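# Rotate flashlight head to line up dot ring

## Task

Turn the head of the big flashlight until its dotted ring lies between the two printed rings on the board. At the end the board must still be upright and the flashlight must rest motionless on the table, held there by nothing but itself; a result that only stays while the robot holds it does not count.

## Robot and tools

Robot: two identical six-joint arms, left_arm and right_arm, each with a parallel two-finger gripper and a wrist camera. They face each other across the table; left_arm's base sits on the +y side. The names are labels, not image sides.

Frame: one scene frame for all readings. Origin at table centre, +z up, table surface at z = +0.020 m. Bases: left_arm at (-0.016, +0.475, +0.051) m, quat_wxyz (+0.710, 0, 0, -0.704); right_arm at (-0.047, -0.438, +0.087) m, quat_wxyz (+0.693, 0, 0, +0.721). A gripper's fingers point along its own +x and close along its y. end_effector_position is the point between the pads, about 3 to 4 cm behind the tips; reported hand positions can be a little wrong, more at full reach.

Joint order (used in every row and every per-joint list): wrist yaw (joint_4), wrist roll (joint_5), elbow (joint_2), shoulder (joint_1), wrist pitch (joint_3), waist (joint_0). Stated ranges in rad: waist -3.054..3.054, shoulder 0.000..3.142, elbow 0.000..2.356, wrist pitch -1.571..1.571, wrist yaw -1.571..1.571, wrist roll -3.142..3.142. True ends may differ by up to 0.010 rad.

A row is always 14 numbers in [-1, 1]: left_arm's six joint numbers then its opening, then right_arm's six joint numbers then its opening, even when one arm stays still. Joint numbers are scaled offsets, not poses: 1.0 equals 0.9615 rad for waist, shoulder and elbow, 1.713 for wrist pitch, 1.767 for wrist yaw, 1.728 for wrist roll. The opening is absolute: +1 fully open, about -0.80 where empty fingers touch, lower values add nothing. Closing fully takes at least about 0.5 s.

execute_actions(actions): a list of actions; each action is a list of up to 15 rows, each row one 1/30 s control step; a short action repeats its final row until 15 steps pass. Joint offsets in every row are counted from the arm's angles when that action began (for a call's first action, the last reported angles), not from the previous row. An action asking a joint to go more than 0.010 rad beyond a range end is rejected for both arms; a malformed action, or a bad first action, rejects the whole call. An empty list just returns state and images.

move(target, speed, blocking): target is one 14-number row as above, offsets from the Joint positions in the most recent result that listed them. All joints travel in step so grippers trace curves; duration 0.5 to 10 s. speed is the top rate in rad/s of the joint with the longest way to go, 0.01 to 2, default 0.5. It does not avoid obstacles or the other arm. blocking=false returns after 0.5 s while motion continues; then use wait or stop before other motion commands. The result adds a move: line giving the ending (done, off_target, moving, held, fault), limits=held or limits=none, and each arm's joint farthest from target.

wait(seconds): 0 to 10; holds last commands, returns early if a move ends. stop(): brakes a running move; needs room, fingers keep going. zoom_image(camera, region): camera is cam_high, cam_low, cam_left_wrist or cam_right_wrist (all 504x504); region [x0, y0, x1, y1] pixels from top-left, at most 504 by 504. read_manual(section): licence texts only. finished_scene(scene): integer, the current scene's number; ends it irreversibly and reports success.

Motion limits: each joint's target is kept within a lead of its measured angle (0.211 rad waist, shoulder, elbow; 0.213 wrist pitch; 0.267 wrist yaw; 0.228 wrist roll), and targets are scaled back if they would put the gripper over 70 mm from where it is. Large offsets therefore need several actions. Friction can leave joints short, especially small turns or far reach, so check Joint positions after each step.

Result lines: state per arm (gripper pose, velocities); Joint positions and Joint velocities per arm in the order above plus pad gap in metres (0.088 open); Joint targets; grip_measured on the opening scale; joint torques and estimated external torques; step readings with HELD marks; notes such as joint sent to its limit, joint command not followed, MOTOR HOT, TORQUE FAULT, OVER-TEMPERATURE FAULT.

Gripping: command about 0.07 below grip_measured for a firm hold, less for a light one; readings can be off by about 1 mm and read narrower under squeeze. Pad force tops out near 34 to 49 N.

Avoid: anything leaving the table, the board tipping, the flashlight rolling, arms striking or pressing each other, fast or hard contact (faster moves and targets further past contact push harder). Load limits in N m: waist 17.6, shoulder 21.8, elbow 21.7, wrist pitch 5.74, wrist yaw 5.72, wrist roll 5.36; reaching one freezes that arm for 10 s. Long holding heats motors. Random brief tugs or pushes on objects may occur. Release everything and let it settle before finishing.

Each tool is called after ">>>" as name(argument=value, ...) on one line, values as JSON.

## Session

>>> execute_actions(actions=[])

Scene clock: 0.00 s.
left_arm: end_effector_position=(-0.1006, +0.3287, +0.1800) grip_measured=+0.665 end_effector_quat_wxyz=(-0.206, +0.684, -0.164, -0.680) end_effector_velocity=(+0.001, +0.002, +0.001) end_effector_angular_velocity=(-0.001, -0.007, -0.015) | right_arm: end_effector_position=(+0.1724, -0.2025, +0.2229) grip_measured=+0.280 end_effector_quat_wxyz=(+0.435, -0.722, +0.313, +0.437) end_effector_velocity=(-0.005, -0.003, -0.001) end_effector_angular_velocity=(+0.008, +0.039, -0.007)
Joint names: [wrist yaw, wrist roll, elbow, shoulder, wrist pitch, waist]
Joint positions: left_arm=[ 0.009  1.584  0.963  1.222 -1.371 -0.525  0.072] | right_arm=[ 0.406 -1.026  1.249  1.604 -1.035 -0.603  0.053]
Joint velocities: left_arm=[-0.007  0.007 -0.002 -0.007 -0.007 -0.007  0.   ] | right_arm=[-0.037  0.007 -0.002 -0.007 -0.022 -0.007 -0.   ]
Joint torques (N m, as the arm reports them, + toward a larger angle): no reading
External joint torques (N m, as the arm's controller estimates them; a push from outside toward a larger angle lowers the number): no reading
Heat: left arm: hottest elbow 35 °C (+0.0 °C/min); right arm: hottest shoulder 38 °C (+0.0 °C/min).
Joint targets: left_arm=[0.009 1.584 0.963 1.222 -1.371 -0.525] | right_arm=[0.406 -1.026 1.249 1.604 -1.035 -0.603]
camera_calibration (this result's frames):
cam_left_wrist: T_world_to_cam=[[0.480653, 0.876853, -0.0100507, -0.226417], [0.816474, -0.443315, 0.369923, 0.187432], [0.319912, -0.18601, -0.929008, 0.335743], [0, 0, 0, 1]] pos_world=[-0.151614, 0.344078, 0.240296]
cam_right_wrist: T_world_to_cam=[[0.806169, 0.452964, 0.380677, -0.126153], [0.215388, -0.823897, 0.524215, -0.28796], [0.55109, -0.340613, -0.761763, 0.0822154], [0, 0, 0, 1]] pos_world=[0.118416, -0.152103, 0.261605]

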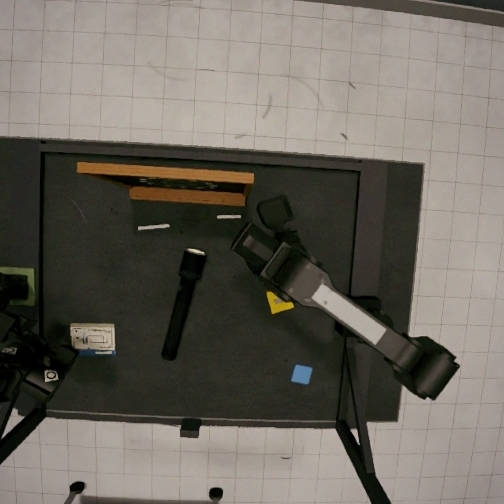

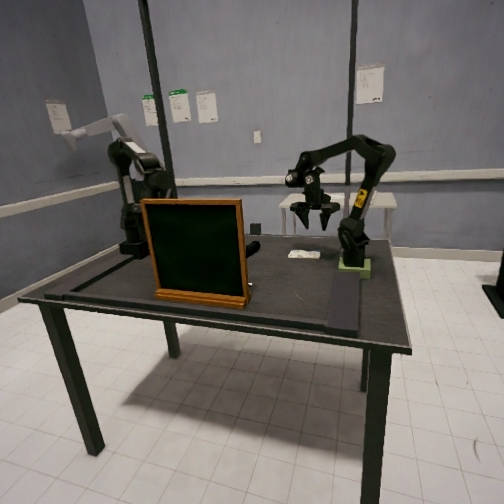

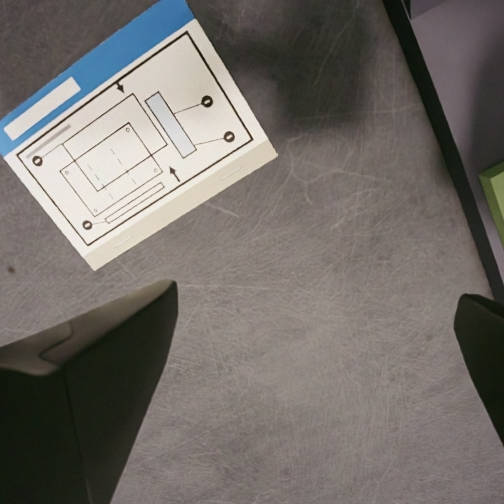

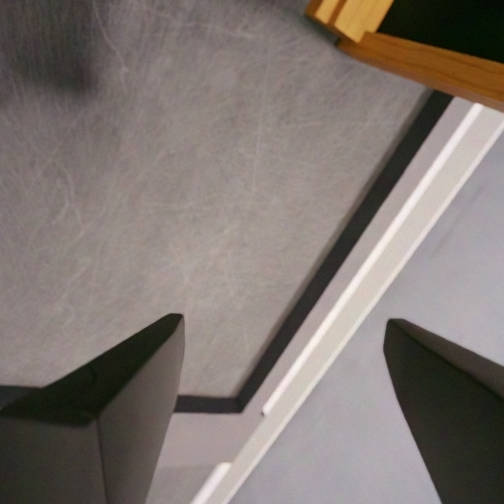

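>>> zoom_image(camera="cam_high", region=[110,160,270,370])

>>> zoom_image(camera="cam_high", region=[130,165,220,205])

Region (110, 160, 270, 370) of cam_high's 504x504 image, scaled by 2.400, with more detail than that image has; it fills the left 384 columns of this view, and the rest is white.

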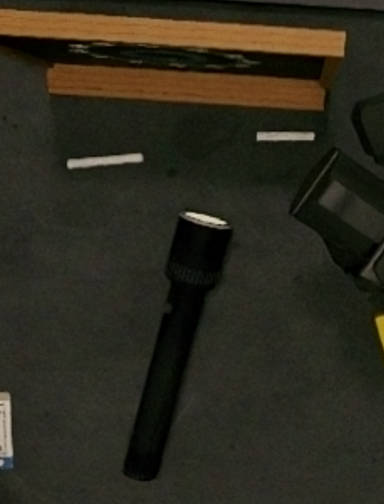

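Region (130, 165, 220, 205) of cam_high's 504x504 image, scaled by 5.600, with more detail than that image has.

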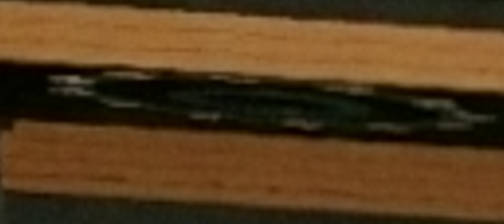

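>>> move(target=[0,0.02,0.7,0.5,0,0.368,1, -0.23,0.75,0.2,0,-0.14,0.337,1], speed=1.0)

>>> move(target=[0,0,0.525,0.68,0.011,0,1, 0,0.74,0,0,0,0,1], speed=1.0)

Scene clock: 15.90 s.
left_arm: end_effector_position=(-0.0714, +0.1505, +0.2439) grip_measured=+0.981 end_effector_quat_wxyz=(-0.027, +0.696, -0.121, -0.708) end_effector_velocity=(+0.002, +0.002, -0.000) end_effector_angular_velocity=(+0.006, -0.007, +0.011) | right_arm: end_effector_position=(+0.0270, -0.1406, +0.2534) grip_measured=+0.993 end_effector_quat_wxyz=(+0.639, -0.329, +0.578, +0.388) end_effector_velocity=(-0.005, -0.001, +0.001) end_effector_angular_velocity=(+0.003, +0.021, +0.012)
Joint names: [wrist yaw, wrist roll, elbow, shoulder, wrist pitch, waist]
Joint positions: left_arm=[ 0.009  1.615  1.626  1.692 -1.371 -0.174  0.087] | right_arm=[ 0.003  0.264  1.426  1.604 -1.273 -0.282  0.088]
Joint velocities: left_arm=[-0.007 -0.007 -0.002 -0.002 -0.007  0.002  0.   ] | right_arm=[-0.022 -0.007 -0.002 -0.007 -0.007  0.002 -0.   ]
Joint torques (N m, as the arm reports them, + toward a larger angle): left_arm=[ 0.07  0.1   8.59 -5.72  0.27  0.33] | right_arm=[-0.07  0.19  6.6  -6.95  0.48  0.31]
External joint torques (N m, as the arm's controller estimates them; a push from outside toward a larger angle lowers the number): left_arm=[ 0.    0.11  2.57  1.28 -0.25  0.34] | right_arm=[-0.07  0.19  0.86 -0.94 -0.06  0.28]
Heat: left arm: hottest elbow 36 °C (+3.8 °C/min); right arm: hottest shoulder 39 °C (+3.8 °C/min).
Joint targets: left_arm=[0.009 1.619 1.636 1.702 -1.371 -0.171] | right_arm=[0.000 0.270 1.442 1.604 -1.275 -0.279]
move: off_target (left_arm, right_arm); limits=none; left_arm: farthest joint: the shoulder, 0.011 radians from its target (0.481 radians at the start); right_arm: farthest joint: the elbow, 0.015 radians from its target (0.192 radians at the start)
camera_calibration (this result's frames):
cam_left_wrist: T_world_to_cam=[[0.176944, 0.963438, -0.20119, -0.0716247], [0.926762, -0.0942737, 0.363627, 0.0178141], [0.331365, -0.250797, -0.909559, 0.358426], [0, 0, 0, 1]] pos_world=[-0.122606, 0.160577, 0.305122]
cam_right_wrist: T_world_to_cam=[[0.886807, -0.46203, 0.0101315, -0.0855179], [-0.453578, -0.865966, 0.21064, -0.130002], [-0.0885483, -0.191392, -0.977511, 0.299622], [0, 0, 0, 1]] pos_world=[0.0434029, -0.0947436, 0.321134]

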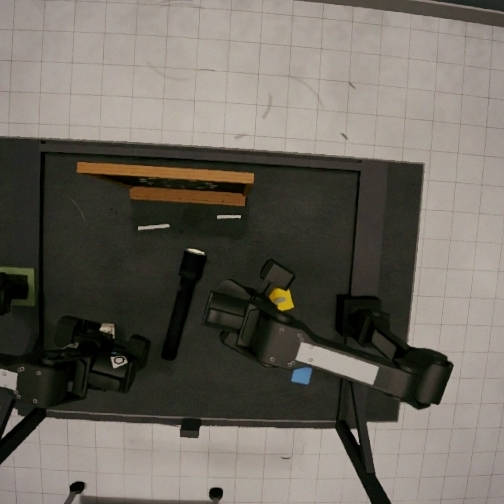

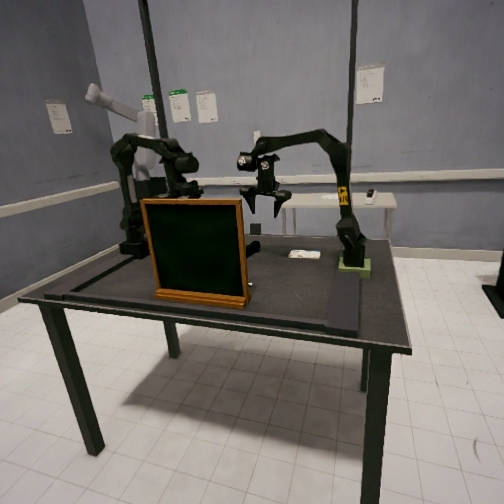

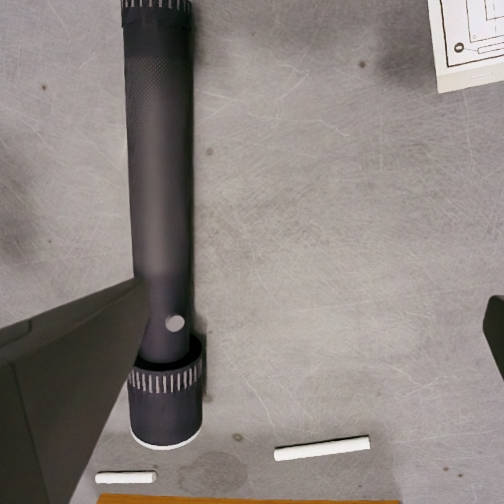

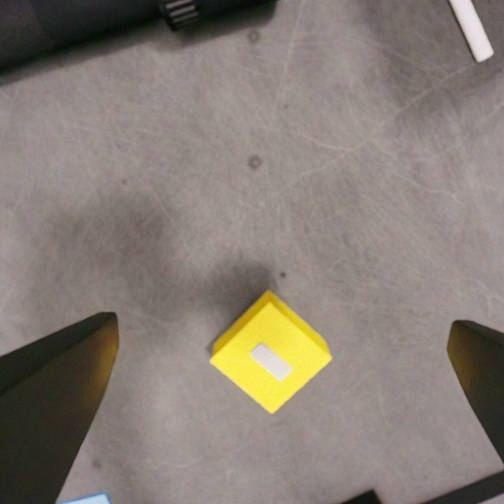

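Scene clock: 17.97 s.
left_arm: end_effector_position=(-0.0921, +0.0263, +0.1357) grip_measured=+0.981 end_effector_quat_wxyz=(-0.071, +0.700, -0.076, -0.707) end_effector_velocity=(-0.001, +0.006, -0.002) end_effector_angular_velocity=(+0.028, +0.003, +0.019) | right_arm: end_effector_position=(+0.0270, -0.1406, +0.2534) grip_measured=+0.994 end_effector_quat_wxyz=(+0.709, +0.115, +0.695, -0.031) end_effector_velocity=(+0.001, -0.002, +0.003) end_effector_angular_velocity=(+0.001, -0.007, -0.011)
Joint names: [wrist yaw, wrist roll, elbow, shoulder, wrist pitch, waist]
Joint positions: left_arm=[ 0.009  1.615  2.12   2.329 -1.354 -0.174  0.087] | right_arm=[ 0.003  1.536  1.426  1.604 -1.273 -0.282  0.088]
Joint velocities: left_arm=[ 0.007 -0.022 -0.002  0.002 -0.022 -0.002 -0.   ] | right_arm=[ 0.007  0.007  0.002 -0.007 -0.007 -0.002 -0.   ]
Joint torques (N m, as the arm reports them, + toward a larger angle): left_arm=[ 0.07 -0.01  8.39 -9.02  0.2  -0.09] | right_arm=[ 0.03  0.14  4.92 -6.9   0.6   0.03]
External joint torques (N m, as the arm's controller estimates them; a push from outside toward a larger angle lowers the number): left_arm=[ 0.    0.    2.63  2.07 -0.09 -0.06] | right_arm=[-0.03  0.14 -0.76 -0.94  0.12  0.01]
Heat: left arm: hottest elbow 36 °C (+3.3 °C/min); right arm: hottest shoulder 39 °C (+3.3 °C/min).
Joint targets: left_arm=[0.009 1.615 2.131 2.345 -1.352 -0.174] | right_arm=[0.003 1.543 1.426 1.604 -1.273 -0.282]
move: off_target (left_arm); limits=none; left_arm: farthest joint: the shoulder, 0.016 radians from its target (0.654 radians at the start); right_arm: farthest joint: the wrist roll, 0.006 radians from its target (1.279 radians at the start)
camera_calibration (this result's frames):
cam_left_wrist: T_world_to_cam=[[0.179831, 0.980768, -0.075867, 0.0127617], [0.919136, -0.140048, 0.368205, 0.0645383], [0.350499, -0.135947, -0.926644, 0.236696], [0, 0, 0, 1]] pos_world=[-0.144576, 0.0287003, 0.196538]
cam_right_wrist: T_world_to_cam=[[-0.177575, -0.980495, -0.0842366, -0.105747], [-0.9389, 0.14315, 0.31301, -0.00098069], [-0.294846, 0.134672, -0.946007, 0.343046], [0, 0, 0, 1]] pos_world=[0.0814471, -0.149743, 0.315923]

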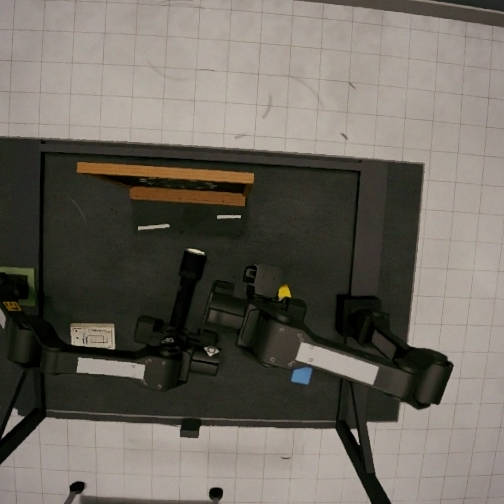

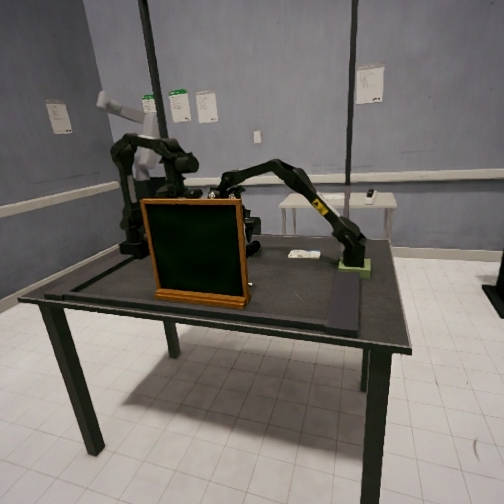

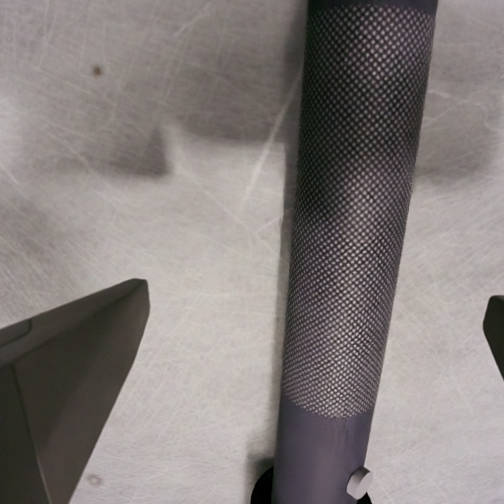

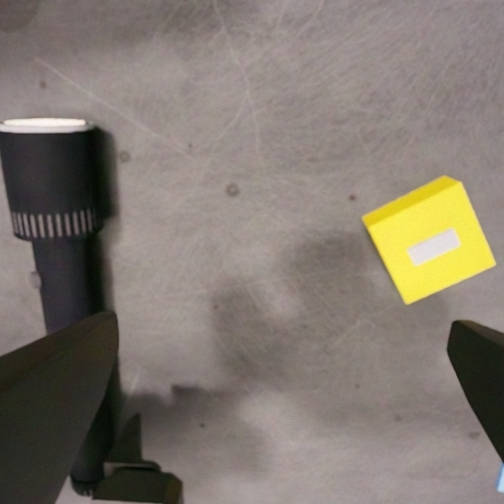

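>>> move(target=[0,0,-0.23,-0.08,0.08,0,1, 0,0,0,0,0,0,1], speed=0.5)

Scene clock: 22.47 s.
left_arm: end_effector_position=(-0.0895, +0.0420, +0.1125) grip_measured=+0.981 end_effector_quat_wxyz=(-0.073, +0.700, -0.075, -0.706) end_effector_velocity=(-0.002, +0.004, -0.001) end_effector_angular_velocity=(+0.013, +0.005, -0.010) | right_arm: end_effector_position=(+0.0270, -0.1406, +0.2534) grip_measured=+0.994 end_effector_quat_wxyz=(+0.709, +0.115, +0.695, -0.031) end_effector_velocity=(+0.001, -0.002, -0.000) end_effector_angular_velocity=(-0.006, +0.008, +0.001)
Joint names: [wrist yaw, wrist roll, elbow, shoulder, wrist pitch, waist]
Joint positions: left_arm=[ 0.009  1.615  1.913  2.261 -1.22  -0.174  0.087] | right_arm=[ 0.003  1.536  1.426  1.604 -1.273 -0.282  0.088]
Joint velocities: left_arm=[ 0.007  0.007 -0.007 -0.002 -0.007 -0.002 -0.   ] | right_arm=[-0.007 -0.007 -0.002 -0.002 -0.007 -0.007 -0.   ]
Joint torques (N m, as the arm reports them, + toward a larger angle): left_arm=[  0.09   0.02   5.31 -11.33   0.24  -0.14] | right_arm=[ 0.03  0.    4.93 -6.9   0.6   0.01]
External joint torques (N m, as the arm's controller estimates them; a push from outside toward a larger angle lowers the number): left_arm=[ 0.02  0.02 -0.46 -0.58 -0.04 -0.12] | right_arm=[-0.03  0.01 -0.72 -1.01  0.12  0.04]
Heat: left arm: hottest elbow 37 °C (+5.3 °C/min); right arm: hottest shoulder 39 °C (+2.7 °C/min).
Joint targets: left_arm=[0.009 1.615 1.899 2.252 -1.217 -0.174] | right_arm=[0.003 1.536 1.426 1.604 -1.273 -0.282]
move: off_target (left_arm); limits=none; left_arm: farthest joint: the elbow, 0.014 radians from its target (0.222 radians at the start); right_arm: farthest joint: the waist, 0.000 radians from its target (0.000 radians at the start)
camera_calibration (this result's frames):
cam_left_wrist: T_world_to_cam=[[0.179895, 0.981153, -0.0705414, -0.0054917], [0.918813, -0.141988, 0.368269, 0.0729179], [0.351312, -0.131064, -0.927039, 0.216335], [0, 0, 0, 1]] pos_world=[-0.142011, 0.0440955, 0.173311]
cam_right_wrist: T_world_to_cam=[[-0.177575, -0.980495, -0.0842366, -0.105747], [-0.9389, 0.14315, 0.31301, -0.00098069], [-0.294846, 0.134672, -0.946007, 0.343046], [0, 0, 0, 1]] pos_world=[0.0814471, -0.149743, 0.315923]

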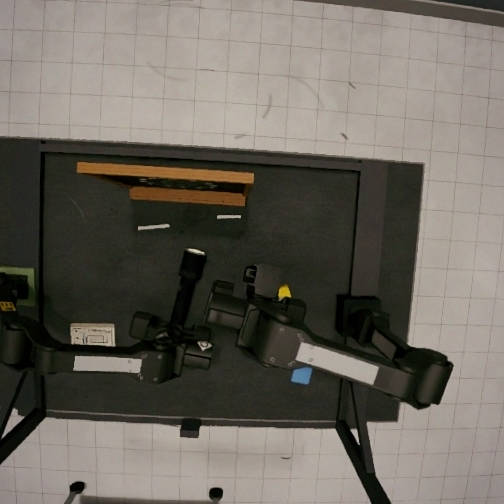

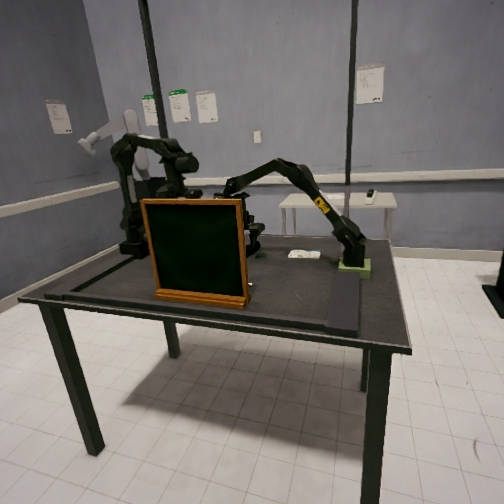

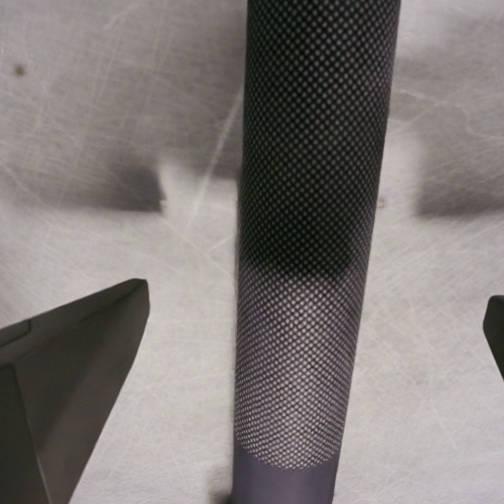

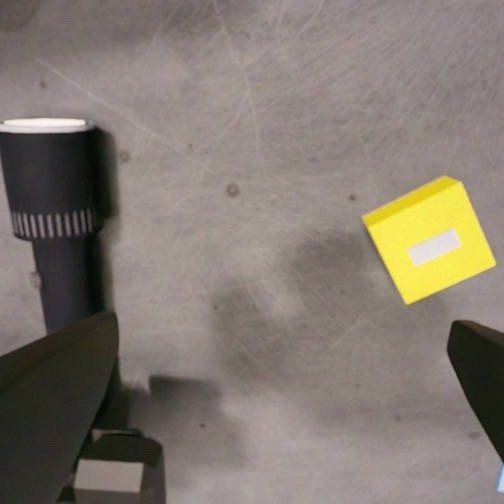

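>>> move(target=[0,0,-0.133,0.057,0.089,0,1, 0,0,0.3,0.2,0,0.04,1], speed=0.4)

Scene clock: 29.03 s.
left_arm: end_effector_position=(-0.0897, +0.0407, +0.0702) grip_measured=+0.981 end_effector_quat_wxyz=(-0.072, +0.700, -0.076, -0.707) end_effector_velocity=(+0.001, +0.003, -0.001) end_effector_angular_velocity=(+0.011, -0.009, +0.005) | right_arm: end_effector_position=(+0.0294, -0.0751, +0.2744) grip_measured=+0.994 end_effector_quat_wxyz=(+0.711, +0.135, +0.690, +0.014) end_effector_velocity=(-0.003, -0.002, -0.000) end_effector_angular_velocity=(-0.004, +0.018, +0.024)
Joint names: [wrist yaw, wrist roll, elbow, shoulder, wrist pitch, waist]
Joint positions: left_arm=[ 0.009  1.615  1.803  2.297 -1.071 -0.174  0.087] | right_arm=[ 0.003  1.536  1.699  1.783 -1.273 -0.246  0.088]
Joint velocities: left_arm=[-0.007 -0.007 -0.007 -0.002 -0.007 -0.002 -0.   ] | right_arm=[-0.022 -0.022 -0.002 -0.002 -0.007 -0.002  0.   ]
Joint torques (N m, as the arm reports them, + toward a larger angle): left_arm=[ 0.1   0.02  4.58 -8.2   0.25 -0.09] | right_arm=[ 0.04  0.    6.45 -7.05  0.77  0.27]
External joint torques (N m, as the arm's controller estimates them; a push from outside toward a larger angle lowers the number): left_arm=[ 0.03  0.02 -1.12  2.69 -0.07 -0.07] | right_arm=[-0.01  0.01  0.71  0.22  0.14  0.22]
Heat: left arm: hottest shoulder 40 °C (+10.3 °C/min); right arm: hottest shoulder 39 °C (+2.1 °C/min).
Joint targets: left_arm=[0.009 1.615 1.785 2.316 -1.068 -0.174] | right_arm=[0.003 1.536 1.715 1.796 -1.273 -0.243]
move: off_target (left_arm, right_arm); limits=none; left_arm: farthest joint: the shoulder, 0.018 radians from its target (0.054 radians at the start); right_arm: farthest joint: the elbow, 0.016 radians from its target (0.288 radians at the start)
camera_calibration (this result's frames):
cam_left_wrist: T_world_to_cam=[[0.179855, 0.980909, -0.0739652, -0.00690155], [0.919021, -0.140741, 0.368229, 0.0884746], [0.350789, -0.134203, -0.926788, 0.177105], [0, 0, 0, 1]] pos_world=[-0.142195, 0.0429899, 0.13105]
cam_right_wrist: T_world_to_cam=[[-0.139812, -0.974288, -0.17668, -0.0146495], [-0.949328, 0.0811711, 0.303623, -0.0164123], [-0.281475, 0.210177, -0.936268, 0.357468], [0, 0, 0, 1]] pos_world=[0.0829891, -0.0880722, 0.33708]

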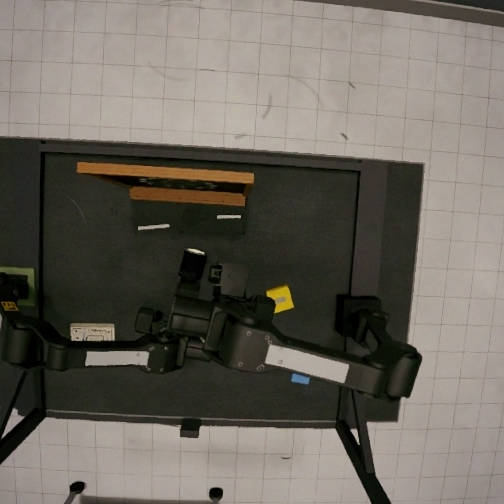

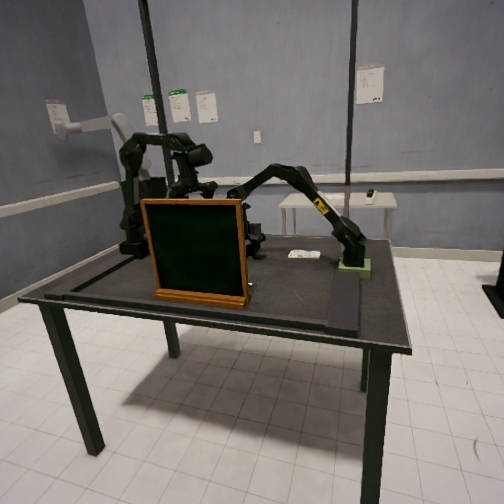

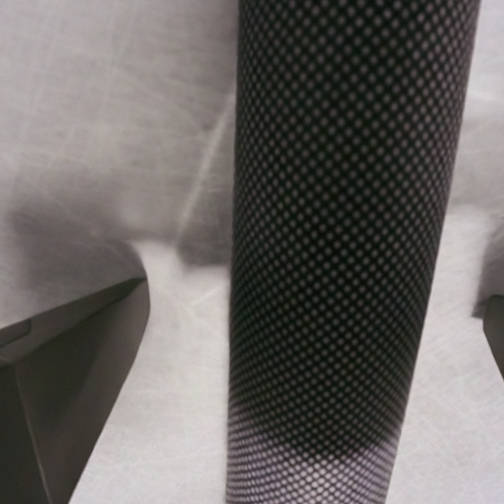

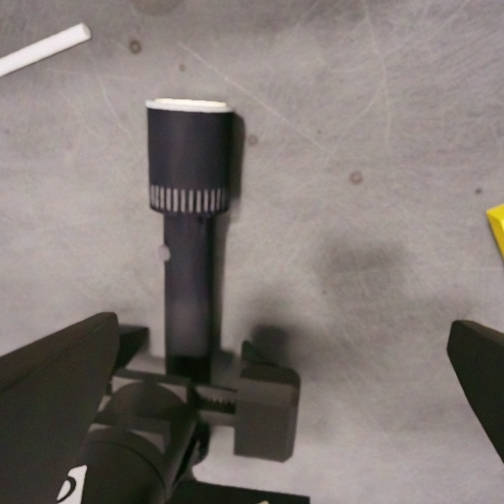

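>>> execute_actions(actions=[[[0,0,0,-0.012,0,0,0.3,0,0,0,0,0,0,1]],[[0,0,0,0,0,0,-0.3,0,0,0,0,0,0,1]]])

>>> move(target=[0,0,0.46,0.245,-0.113,0,-0.3, 0,0,0,0,0,0,1], speed=0.3)

Scene clock: 32.57 s.
left_arm: end_effector_position=(-0.0898, +0.0397, +0.0710) grip_measured=-0.103 end_effector_quat_wxyz=(-0.070, +0.700, -0.078, -0.707) end_effector_velocity=(-0.003, -0.002, +0.002) end_effector_angular_velocity=(-0.011, +0.009, +0.005) | right_arm: end_effector_position=(+0.0295, -0.0750, +0.2744) grip_measured=+0.994 end_effector_quat_wxyz=(+0.711, +0.135, +0.690, +0.014) end_effector_velocity=(-0.000, +0.001, +0.002) end_effector_angular_velocity=(+0.012, -0.000, +0.021)
Joint names: [wrist yaw, wrist roll, elbow, shoulder, wrist pitch, waist]
Joint positions: left_arm=[ 0.009  1.616  1.803  2.295 -1.067 -0.174  0.034] | right_arm=[ 0.003  1.536  1.699  1.783 -1.273 -0.246  0.088]
Joint velocities: left_arm=[ 0.007 -0.007  0.002 -0.002  0.007 -0.002 -0.   ] | right_arm=[-0.007 -0.022 -0.002 -0.007  0.007 -0.002 -0.   ]
Joint torques (N m, as the arm reports them, + toward a larger angle): left_arm=[  0.07  -0.07   6.9  -10.49  -0.04   0.04] | right_arm=[ 0.03  0.    5.03 -8.48  0.76  0.03]
External joint torques (N m, as the arm's controller estimates them; a push from outside toward a larger angle lowers the number): left_arm=[ 0.   -0.07  1.13  0.47 -0.38  0.  ] | right_arm=[-0.04  0.01 -0.76 -1.15  0.11  0.08]
External joint torques at the end of the 1st action: left_arm=[-0.04 -0.02  1.2  -0.61 -0.52 -0.03] | right_arm=[-0.02  0.01 -0.7  -1.21  0.14 -0.03]
Heat: left arm: hottest shoulder 41 °C (+11.1 °C/min); right arm: hottest shoulder 39 °C (+1.8 °C/min).
Joint targets: left_arm=[0.009 1.615 1.803 2.295 -1.068 -0.174] | right_arm=[0.003 1.536 1.699 1.783 -1.273 -0.246]
Step readings (joint positions; steps 1 to 15: 1st action; 16 to 30: 2nd action):
0: left_arm=[0.009 1.615 1.803 2.297 -1.071 -0.174] | right_arm=[0.003 1.536 1.699 1.783 -1.273 -0.246]
1: left_arm=[0.009 1.615 1.803 2.297 -1.069 -0.174] | right_arm=[0.003 1.536 1.699 1.783 -1.273 -0.246]
2: left_arm=[0.009 1.615 1.803 2.297 -1.067 -0.174] | right_arm=[0.003 1.536 1.699 1.783 -1.273 -0.246]
4: left_arm=[0.009 1.615 1.803 2.296 -1.067 -0.174] | right_arm=[0.003 1.536 1.699 1.783 -1.273 -0.246]
8: left_arm=[0.009 1.615 1.803 2.295 -1.067 -0.174] | right_arm=[0.003 1.536 1.699 1.783 -1.273 -0.246]
15: left_arm=[0.009 1.615 1.803 2.295 -1.068 -0.174] | right_arm=[0.003 1.536 1.699 1.783 -1.273 -0.246]
16: left_arm=[0.009 1.615 1.803 2.295 -1.068 -0.174] | right_arm=[0.003 1.536 1.699 1.783 -1.273 -0.246]
17: left_arm=[0.009 1.615 1.803 2.295 -1.068 -0.174] | right_arm=[0.003 1.536 1.699 1.783 -1.273 -0.246]
19: left_arm=[0.009 1.615 1.803 2.295 -1.067 -0.174] | right_arm=[0.003 1.536 1.699 1.783 -1.273 -0.246]
23: left_arm=[0.009 1.616 1.803 2.295 -1.067 -0.174] | right_arm=[0.003 1.536 1.699 1.783 -1.273 -0.246]
30: Joint positions above
camera_calibration (this result's frames):
cam_left_wrist: T_world_to_cam=[[0.180531, 0.980337, -0.0796765, -0.00536344], [0.919258, -0.139361, 0.368162, 0.0881596], [0.349818, -0.139708, -0.926342, 0.177882], [0, 0, 0, 1]] pos_world=[-0.1423, 0.0423955, 0.131896]
cam_right_wrist: T_world_to_cam=[[-0.139812, -0.974288, -0.17668, -0.0145566], [-0.949328, 0.0811711, 0.303623, -0.0163946], [-0.281475, 0.210177, -0.936268, 0.357433], [0, 0, 0, 1]] pos_world=[0.0830093, -0.0879759, 0.337059]

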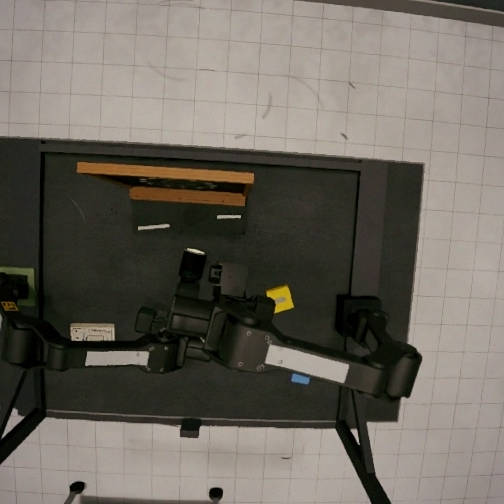

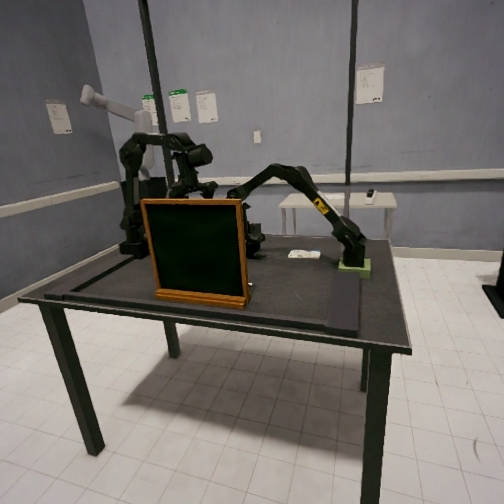

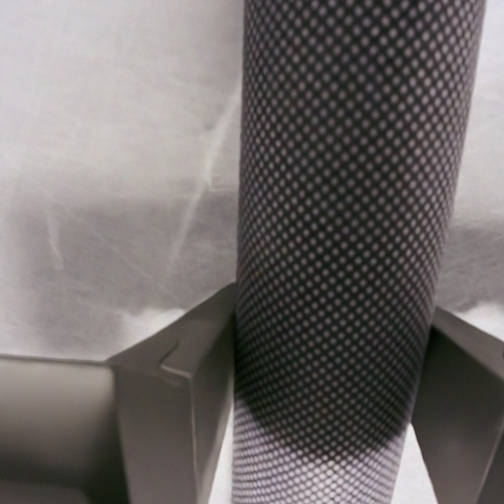

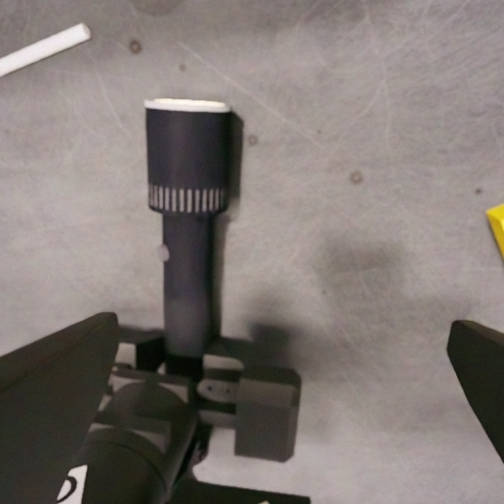

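Scene clock: 34.60 s.
left_arm: end_effector_position=(-0.0976, -0.0072, +0.0755) grip_measured=-0.103 end_effector_quat_wxyz=(-0.070, +0.700, -0.078, -0.707) end_effector_velocity=(-0.003, -0.002, -0.001) end_effector_angular_velocity=(-0.009, -0.006, -0.015) | right_arm: end_effector_position=(+0.0295, -0.0750, +0.2744) grip_measured=+0.994 end_effector_quat_wxyz=(+0.711, +0.135, +0.690, +0.014) end_effector_velocity=(+0.003, -0.006, +0.001) end_effector_angular_velocity=(-0.019, -0.005, -0.002)
Joint names: [wrist yaw, wrist roll, elbow, shoulder, wrist pitch, waist]
Joint positions: left_arm=[ 0.009  1.616  2.226  2.522 -1.263 -0.174  0.034] | right_arm=[ 0.003  1.536  1.699  1.783 -1.273 -0.246  0.088]
Joint velocities: left_arm=[-0.007  0.007  0.002  0.002  0.007 -0.007 -0.   ] | right_arm=[ 0.007 -0.007 -0.002 -0.007 -0.022 -0.007 -0.   ]
Joint torques (N m, as the arm reports them, + toward a larger angle): left_arm=[  0.04   0.     9.43 -10.6    0.19  -0.16] | right_arm=[ 0.03  0.    5.02 -8.47  0.76  0.02]
External joint torques (N m, as the arm's controller estimates them; a push from outside toward a larger angle lowers the number): left_arm=[-0.04  0.    3.54  1.69 -0.13 -0.04] | right_arm=[-0.04  0.01 -0.65 -1.25  0.15  0.13]
Heat: left arm: hottest shoulder 41 °C (+10.4 °C/min); right arm: hottest shoulder 40 °C (+3.5 °C/min).
Joint targets: left_arm=[0.009 1.616 2.246 2.531 -1.261 -0.174] | right_arm=[0.003 1.536 1.699 1.783 -1.273 -0.246]
move: off_target (left_arm); limits=none; left_arm: farthest joint: the elbow, 0.020 radians from its target (0.442 radians at the start); right_arm: farthest joint: the waist, 0.000 radians from its target (0.000 radians at the start)
camera_calibration (this result's frames):
cam_left_wrist: T_world_to_cam=[[0.180526, 0.980307, -0.0800567, 0.0423913], [0.919281, -0.139222, 0.368156, 0.0871482], [0.34976, -0.140056, -0.926311, 0.178235], [0, 0, 0, 1]] pos_world=[-0.150106, -0.00446065, 0.13641]
cam_right_wrist: T_world_to_cam=[[-0.139812, -0.974288, -0.17668, -0.0145566], [-0.949328, 0.0811711, 0.303623, -0.0163946], [-0.281475, 0.210177, -0.936268, 0.357433], [0, 0, 0, 1]] pos_world=[0.0830093, -0.0879759, 0.337059]

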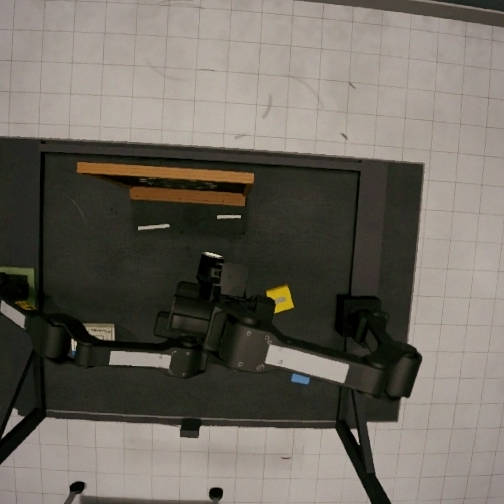

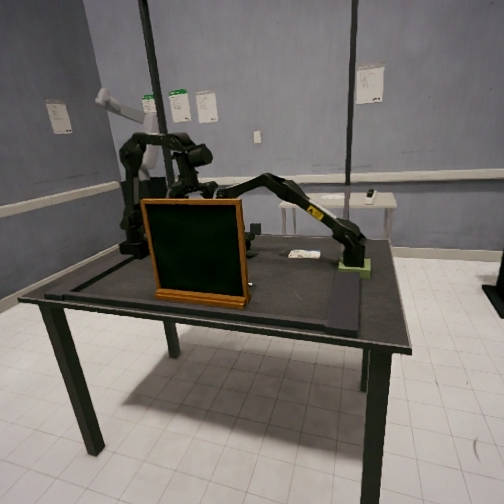

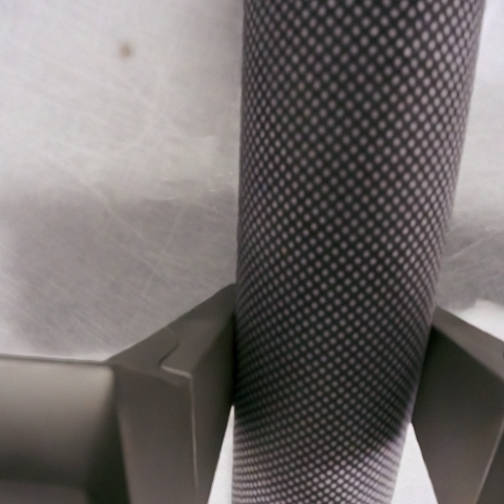

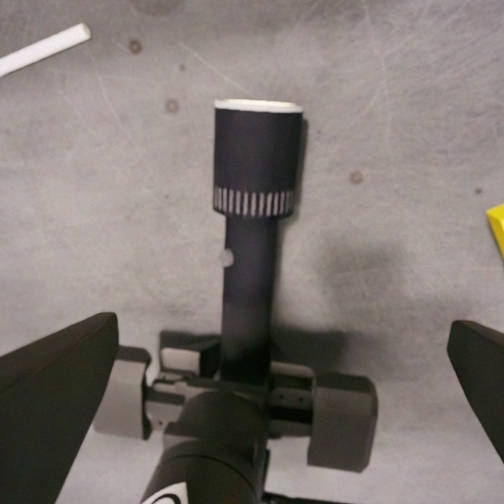

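>>> move(target=[0,0,0,0,0,0,-0.3, 0,0,0.07,0.405,0.062,-0.068,1], speed=0.5)

Scene clock: 40.13 s.
left_arm: end_effector_position=(-0.0976, -0.0070, +0.0755) grip_measured=-0.103 end_effector_quat_wxyz=(-0.071, +0.700, -0.078, -0.707) end_effector_velocity=(+0.005, +0.001, +0.000) end_effector_angular_velocity=(+0.001, -0.037, +0.005) | right_arm: end_effector_position=(+0.0638, -0.0389, +0.1507) grip_measured=+0.994 end_effector_quat_wxyz=(+0.703, +0.082, +0.701, -0.084) end_effector_velocity=(-0.001, -0.002, +0.000) end_effector_angular_velocity=(-0.005, +0.009, +0.005)
Joint names: [wrist yaw, wrist roll, elbow, shoulder, wrist pitch, waist]
Joint positions: left_arm=[ 0.009  1.616  2.226  2.522 -1.264 -0.174  0.034] | right_arm=[ 0.003  1.536  1.753  2.158 -1.169 -0.309  0.088]
Joint velocities: left_arm=[-0.037 -0.007 -0.002 -0.002 -0.007 -0.002 -0.   ] | right_arm=[-0.007 -0.007 -0.002 -0.002 -0.007 -0.002 -0.   ]
Joint torques (N m, as the arm reports them, + toward a larger angle): left_arm=[  0.09  -0.01   7.07 -11.62   0.06   0.01] | right_arm=[ 0.03  0.01  6.1  -8.97  0.52 -0.2 ]
External joint torques (N m, as the arm's controller estimates them; a push from outside toward a larger angle lowers the number): left_arm=[ 0.02 -0.01  1.22  0.62 -0.25  0.07] | right_arm=[-0.02  0.01  0.7   0.43  0.25 -0.21]
Heat: left arm: hottest shoulder 43 °C (+12.0 °C/min); right arm: hottest shoulder 40 °C (+3.0 °C/min).
Joint targets: left_arm=[0.009 1.616 2.225 2.521 -1.263 -0.174] | right_arm=[0.003 1.536 1.767 2.173 -1.166 -0.311]
move: off_target (right_arm); limits=none; left_arm: farthest joint: the wrist pitch, 0.001 radians from its target (0.000 radians at the start); right_arm: farthest joint: the shoulder, 0.015 radians from its target (0.389 radians at the start)
camera_calibration (this result's frames):
cam_left_wrist: T_world_to_cam=[[0.180536, 0.980367, -0.0792963, 0.0421693], [0.919235, -0.139499, 0.368167, 0.0871393], [0.349877, -0.139359, -0.926372, 0.178267], [0, 0, 0, 1]] pos_world=[-0.150086, -0.00434229, 0.136404]
cam_right_wrist: T_world_to_cam=[[-0.205188, -0.977975, 0.0382487, -0.0247236], [-0.924235, 0.206474, 0.321183, 0.0514527], [-0.322006, 0.030552, -0.946245, 0.240826], [0, 0, 0, 1]] pos_world=[0.120029, -0.0421604, 0.212301]

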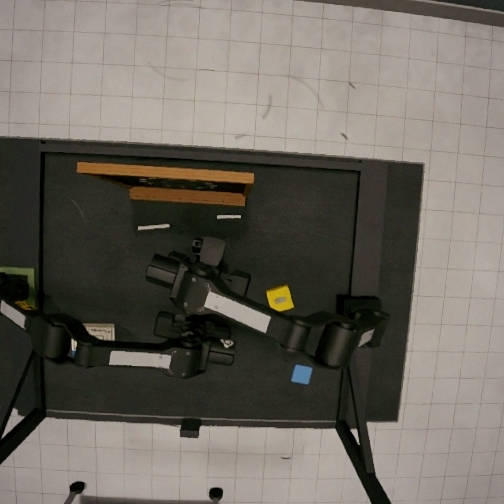

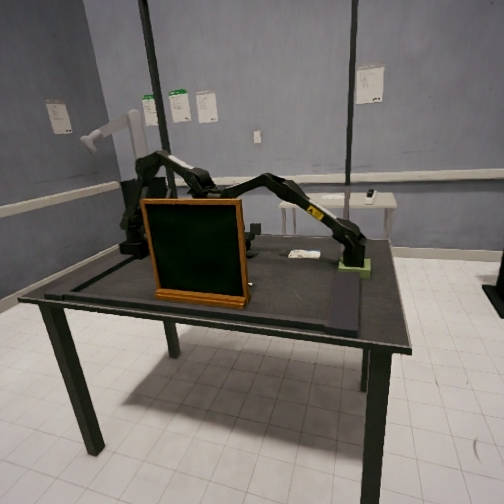

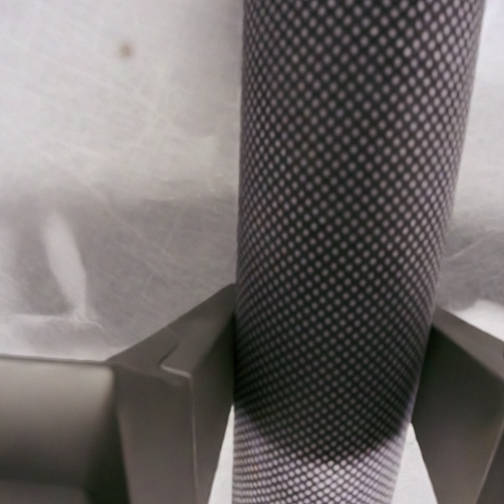

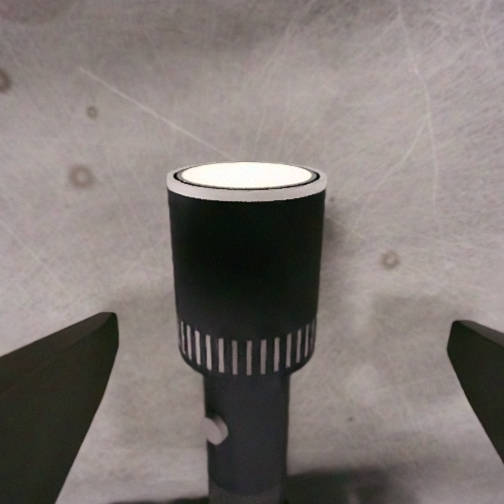

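>>> move(target=[0,0,0,0,0,0,-0.3, 0,0,-0.105,0.136,0.12,0,1], speed=0.3)

Scene clock: 48.07 s.
left_arm: end_effector_position=(-0.0976, -0.0070, +0.0755) grip_measured=-0.103 end_effector_quat_wxyz=(-0.071, +0.700, -0.078, -0.707) end_effector_velocity=(+0.002, +0.002, +0.000) end_effector_angular_velocity=(+0.004, -0.023, +0.005) | right_arm: end_effector_position=(+0.0664, -0.0296, +0.0819) grip_measured=+0.994 end_effector_quat_wxyz=(+0.703, +0.080, +0.702, -0.086) end_effector_velocity=(-0.003, -0.001, +0.000) end_effector_angular_velocity=(-0.005, +0.009, +0.010)
Joint names: [wrist yaw, wrist roll, elbow, shoulder, wrist pitch, waist]
Joint positions: left_arm=[ 0.009  1.616  2.226  2.522 -1.264 -0.174  0.034] | right_arm=[ 0.003  1.536  1.662  2.274 -0.966 -0.309  0.088]
Joint velocities: left_arm=[-0.022 -0.007 -0.002 -0.002 -0.007 -0.002 -0.   ] | right_arm=[-0.007 -0.007 -0.002 -0.002 -0.007  0.002 -0.   ]
Joint torques (N m, as the arm reports them, + toward a larger angle): left_arm=[  0.06   0.01   6.97 -11.74   0.03   0.1 ] | right_arm=[ 0.03  0.01  3.31 -9.46  0.53  0.02]
External joint torques (N m, as the arm's controller estimates them; a push from outside toward a larger angle lowers the number): left_arm=[-0.01  0.01  1.12  0.5  -0.28  0.1 ] | right_arm=[-0.02  0.01 -1.8   0.34  0.27 -0.05]
Heat: left arm: hottest shoulder 47 °C (+15.0 °C/min); right arm: hottest shoulder 41 °C (+3.7 °C/min).
Joint targets: left_arm=[0.009 1.616 2.226 2.522 -1.264 -0.174] | right_arm=[0.003 1.536 1.652 2.288 -0.963 -0.309]
move: off_target (right_arm); limits=none; left_arm: farthest joint: the waist, 0.000 radians from its target (0.000 radians at the start); right_arm: farthest joint: the shoulder, 0.015 radians from its target (0.131 radians at the start)
camera_calibration (this result's frames):
cam_left_wrist: T_world_to_cam=[[0.180536, 0.980367, -0.0792963, 0.0421693], [0.919235, -0.139499, 0.368167, 0.0871393], [0.349877, -0.139359, -0.926372, 0.178267], [0, 0, 0, 1]] pos_world=[-0.150086, -0.00434229, 0.136404]
cam_right_wrist: T_world_to_cam=[[-0.205134, -0.97778, 0.0431941, -0.0129152], [-0.923811, 0.20801, 0.321412, 0.0740101], [-0.323255, 0.0260293, -0.945954, 0.176159], [0, 0, 0, 1]] pos_world=[0.122666, -0.0326083, 0.143409]

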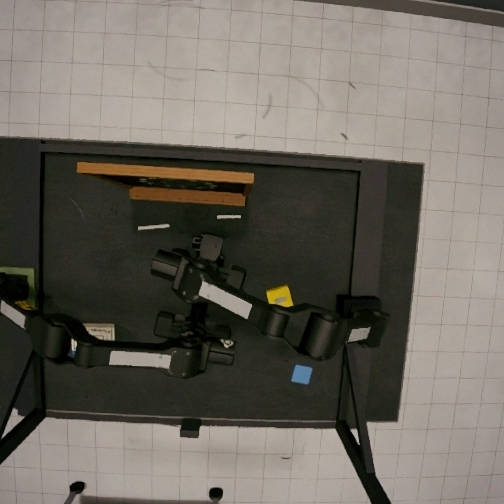

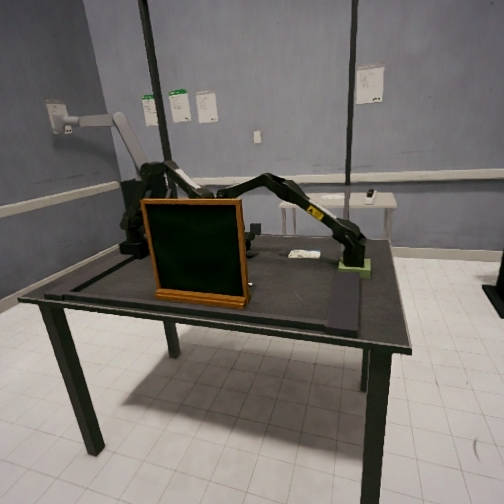

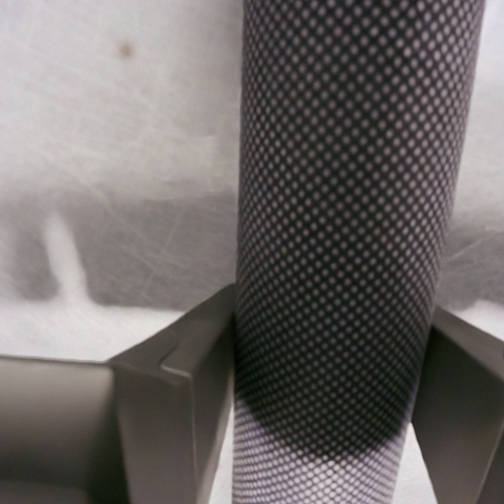

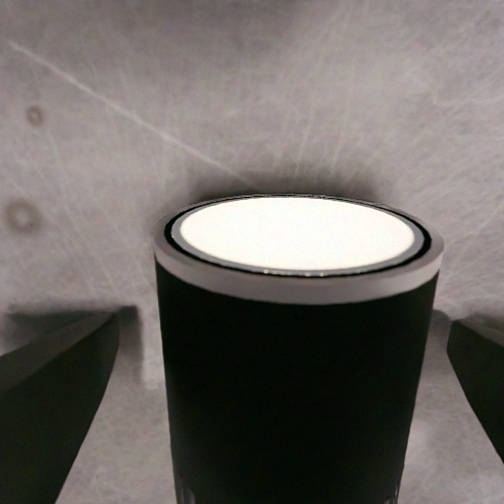

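>>> move(target=[0,0,0,0,0,0,-0.3, 0,0,-0.478,-0.258,0.311,0.045,1], speed=0.7)

Scene clock: 52.47 s.
left_arm: end_effector_position=(-0.0976, -0.0070, +0.0755) grip_measured=-0.103 end_effector_quat_wxyz=(-0.071, +0.700, -0.078, -0.707) end_effector_velocity=(+0.000, +0.002, +0.000) end_effector_angular_velocity=(+0.006, -0.008, -0.010) | right_arm: end_effector_position=(+0.0475, -0.0343, +0.0760) grip_measured=+0.994 end_effector_quat_wxyz=(+0.711, +0.173, +0.681, +0.037) end_effector_velocity=(+0.001, -0.004, -0.002) end_effector_angular_velocity=(-0.013, -0.002, -0.012)
Joint names: [wrist yaw, wrist roll, elbow, shoulder, wrist pitch, waist]
Joint positions: left_arm=[ 0.009  1.616  2.226  2.522 -1.264 -0.174  0.034] | right_arm=[ 0.003  1.536  1.213  2.046 -0.437 -0.268  0.088]
Joint velocities: left_arm=[-0.007  0.007 -0.002 -0.002 -0.007 -0.002  0.   ] | right_arm=[ 0.007  0.007 -0.007 -0.002 -0.007 -0.002  0.   ]
Joint torques (N m, as the arm reports them, + toward a larger angle): left_arm=[  0.05  -0.01   7.06 -11.67   0.01  -0.02] | right_arm=[  0.03  -0.01   3.14 -12.11   1.14   0.29]
External joint torques (N m, as the arm's controller estimates them; a push from outside toward a larger angle lowers the number): left_arm=[-0.02 -0.01  1.19  0.58 -0.31 -0.02] | right_arm=[-0.03  0.01 -1.9  -3.78  0.38  0.29]
Heat: left arm: hottest shoulder 48 °C (+14.9 °C/min); right arm: hottest shoulder 42 °C (+4.6 °C/min).
Joint targets: left_arm=[0.009 1.616 2.226 2.522 -1.264 -0.174] | right_arm=[0.003 1.536 1.202 2.026 -0.434 -0.266]
move: off_target (right_arm); limits=none; left_arm: farthest joint: the waist, 0.000 radians from its target (0.000 radians at the start); right_arm: farthest joint: the shoulder, 0.020 radians from its target (0.248 radians at the start)
camera_calibration (this result's frames):
cam_left_wrist: T_world_to_cam=[[0.180536, 0.980367, -0.0792963, 0.0421693], [0.919235, -0.139499, 0.368167, 0.0871393], [0.349877, -0.139359, -0.926372, 0.178267], [0, 0, 0, 1]] pos_world=[-0.150086, -0.00434229, 0.136404]
cam_right_wrist: T_world_to_cam=[[-0.157339, -0.952135, -0.262074, 0.000621044], [-0.95319, 0.0770318, 0.292396, 0.0585768], [-0.258213, 0.295812, -0.919685, 0.168737], [0, 0, 0, 1]] pos_world=[0.0995026, -0.0538354, 0.13822]

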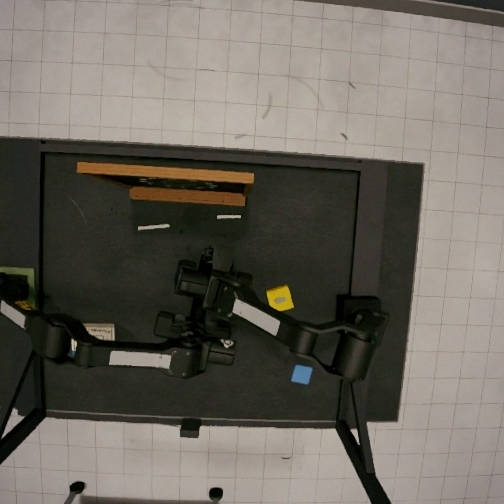

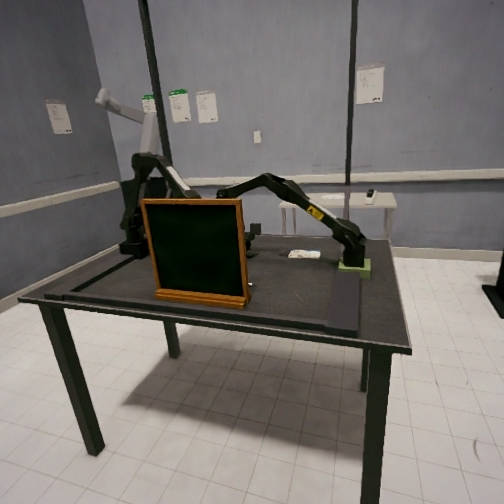

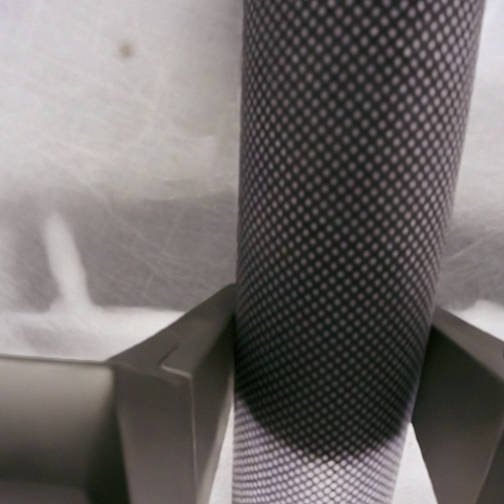

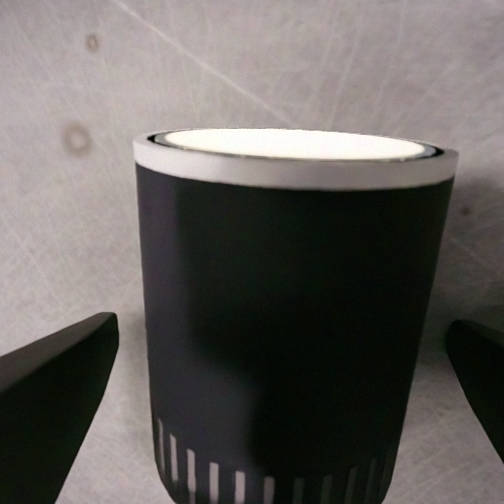

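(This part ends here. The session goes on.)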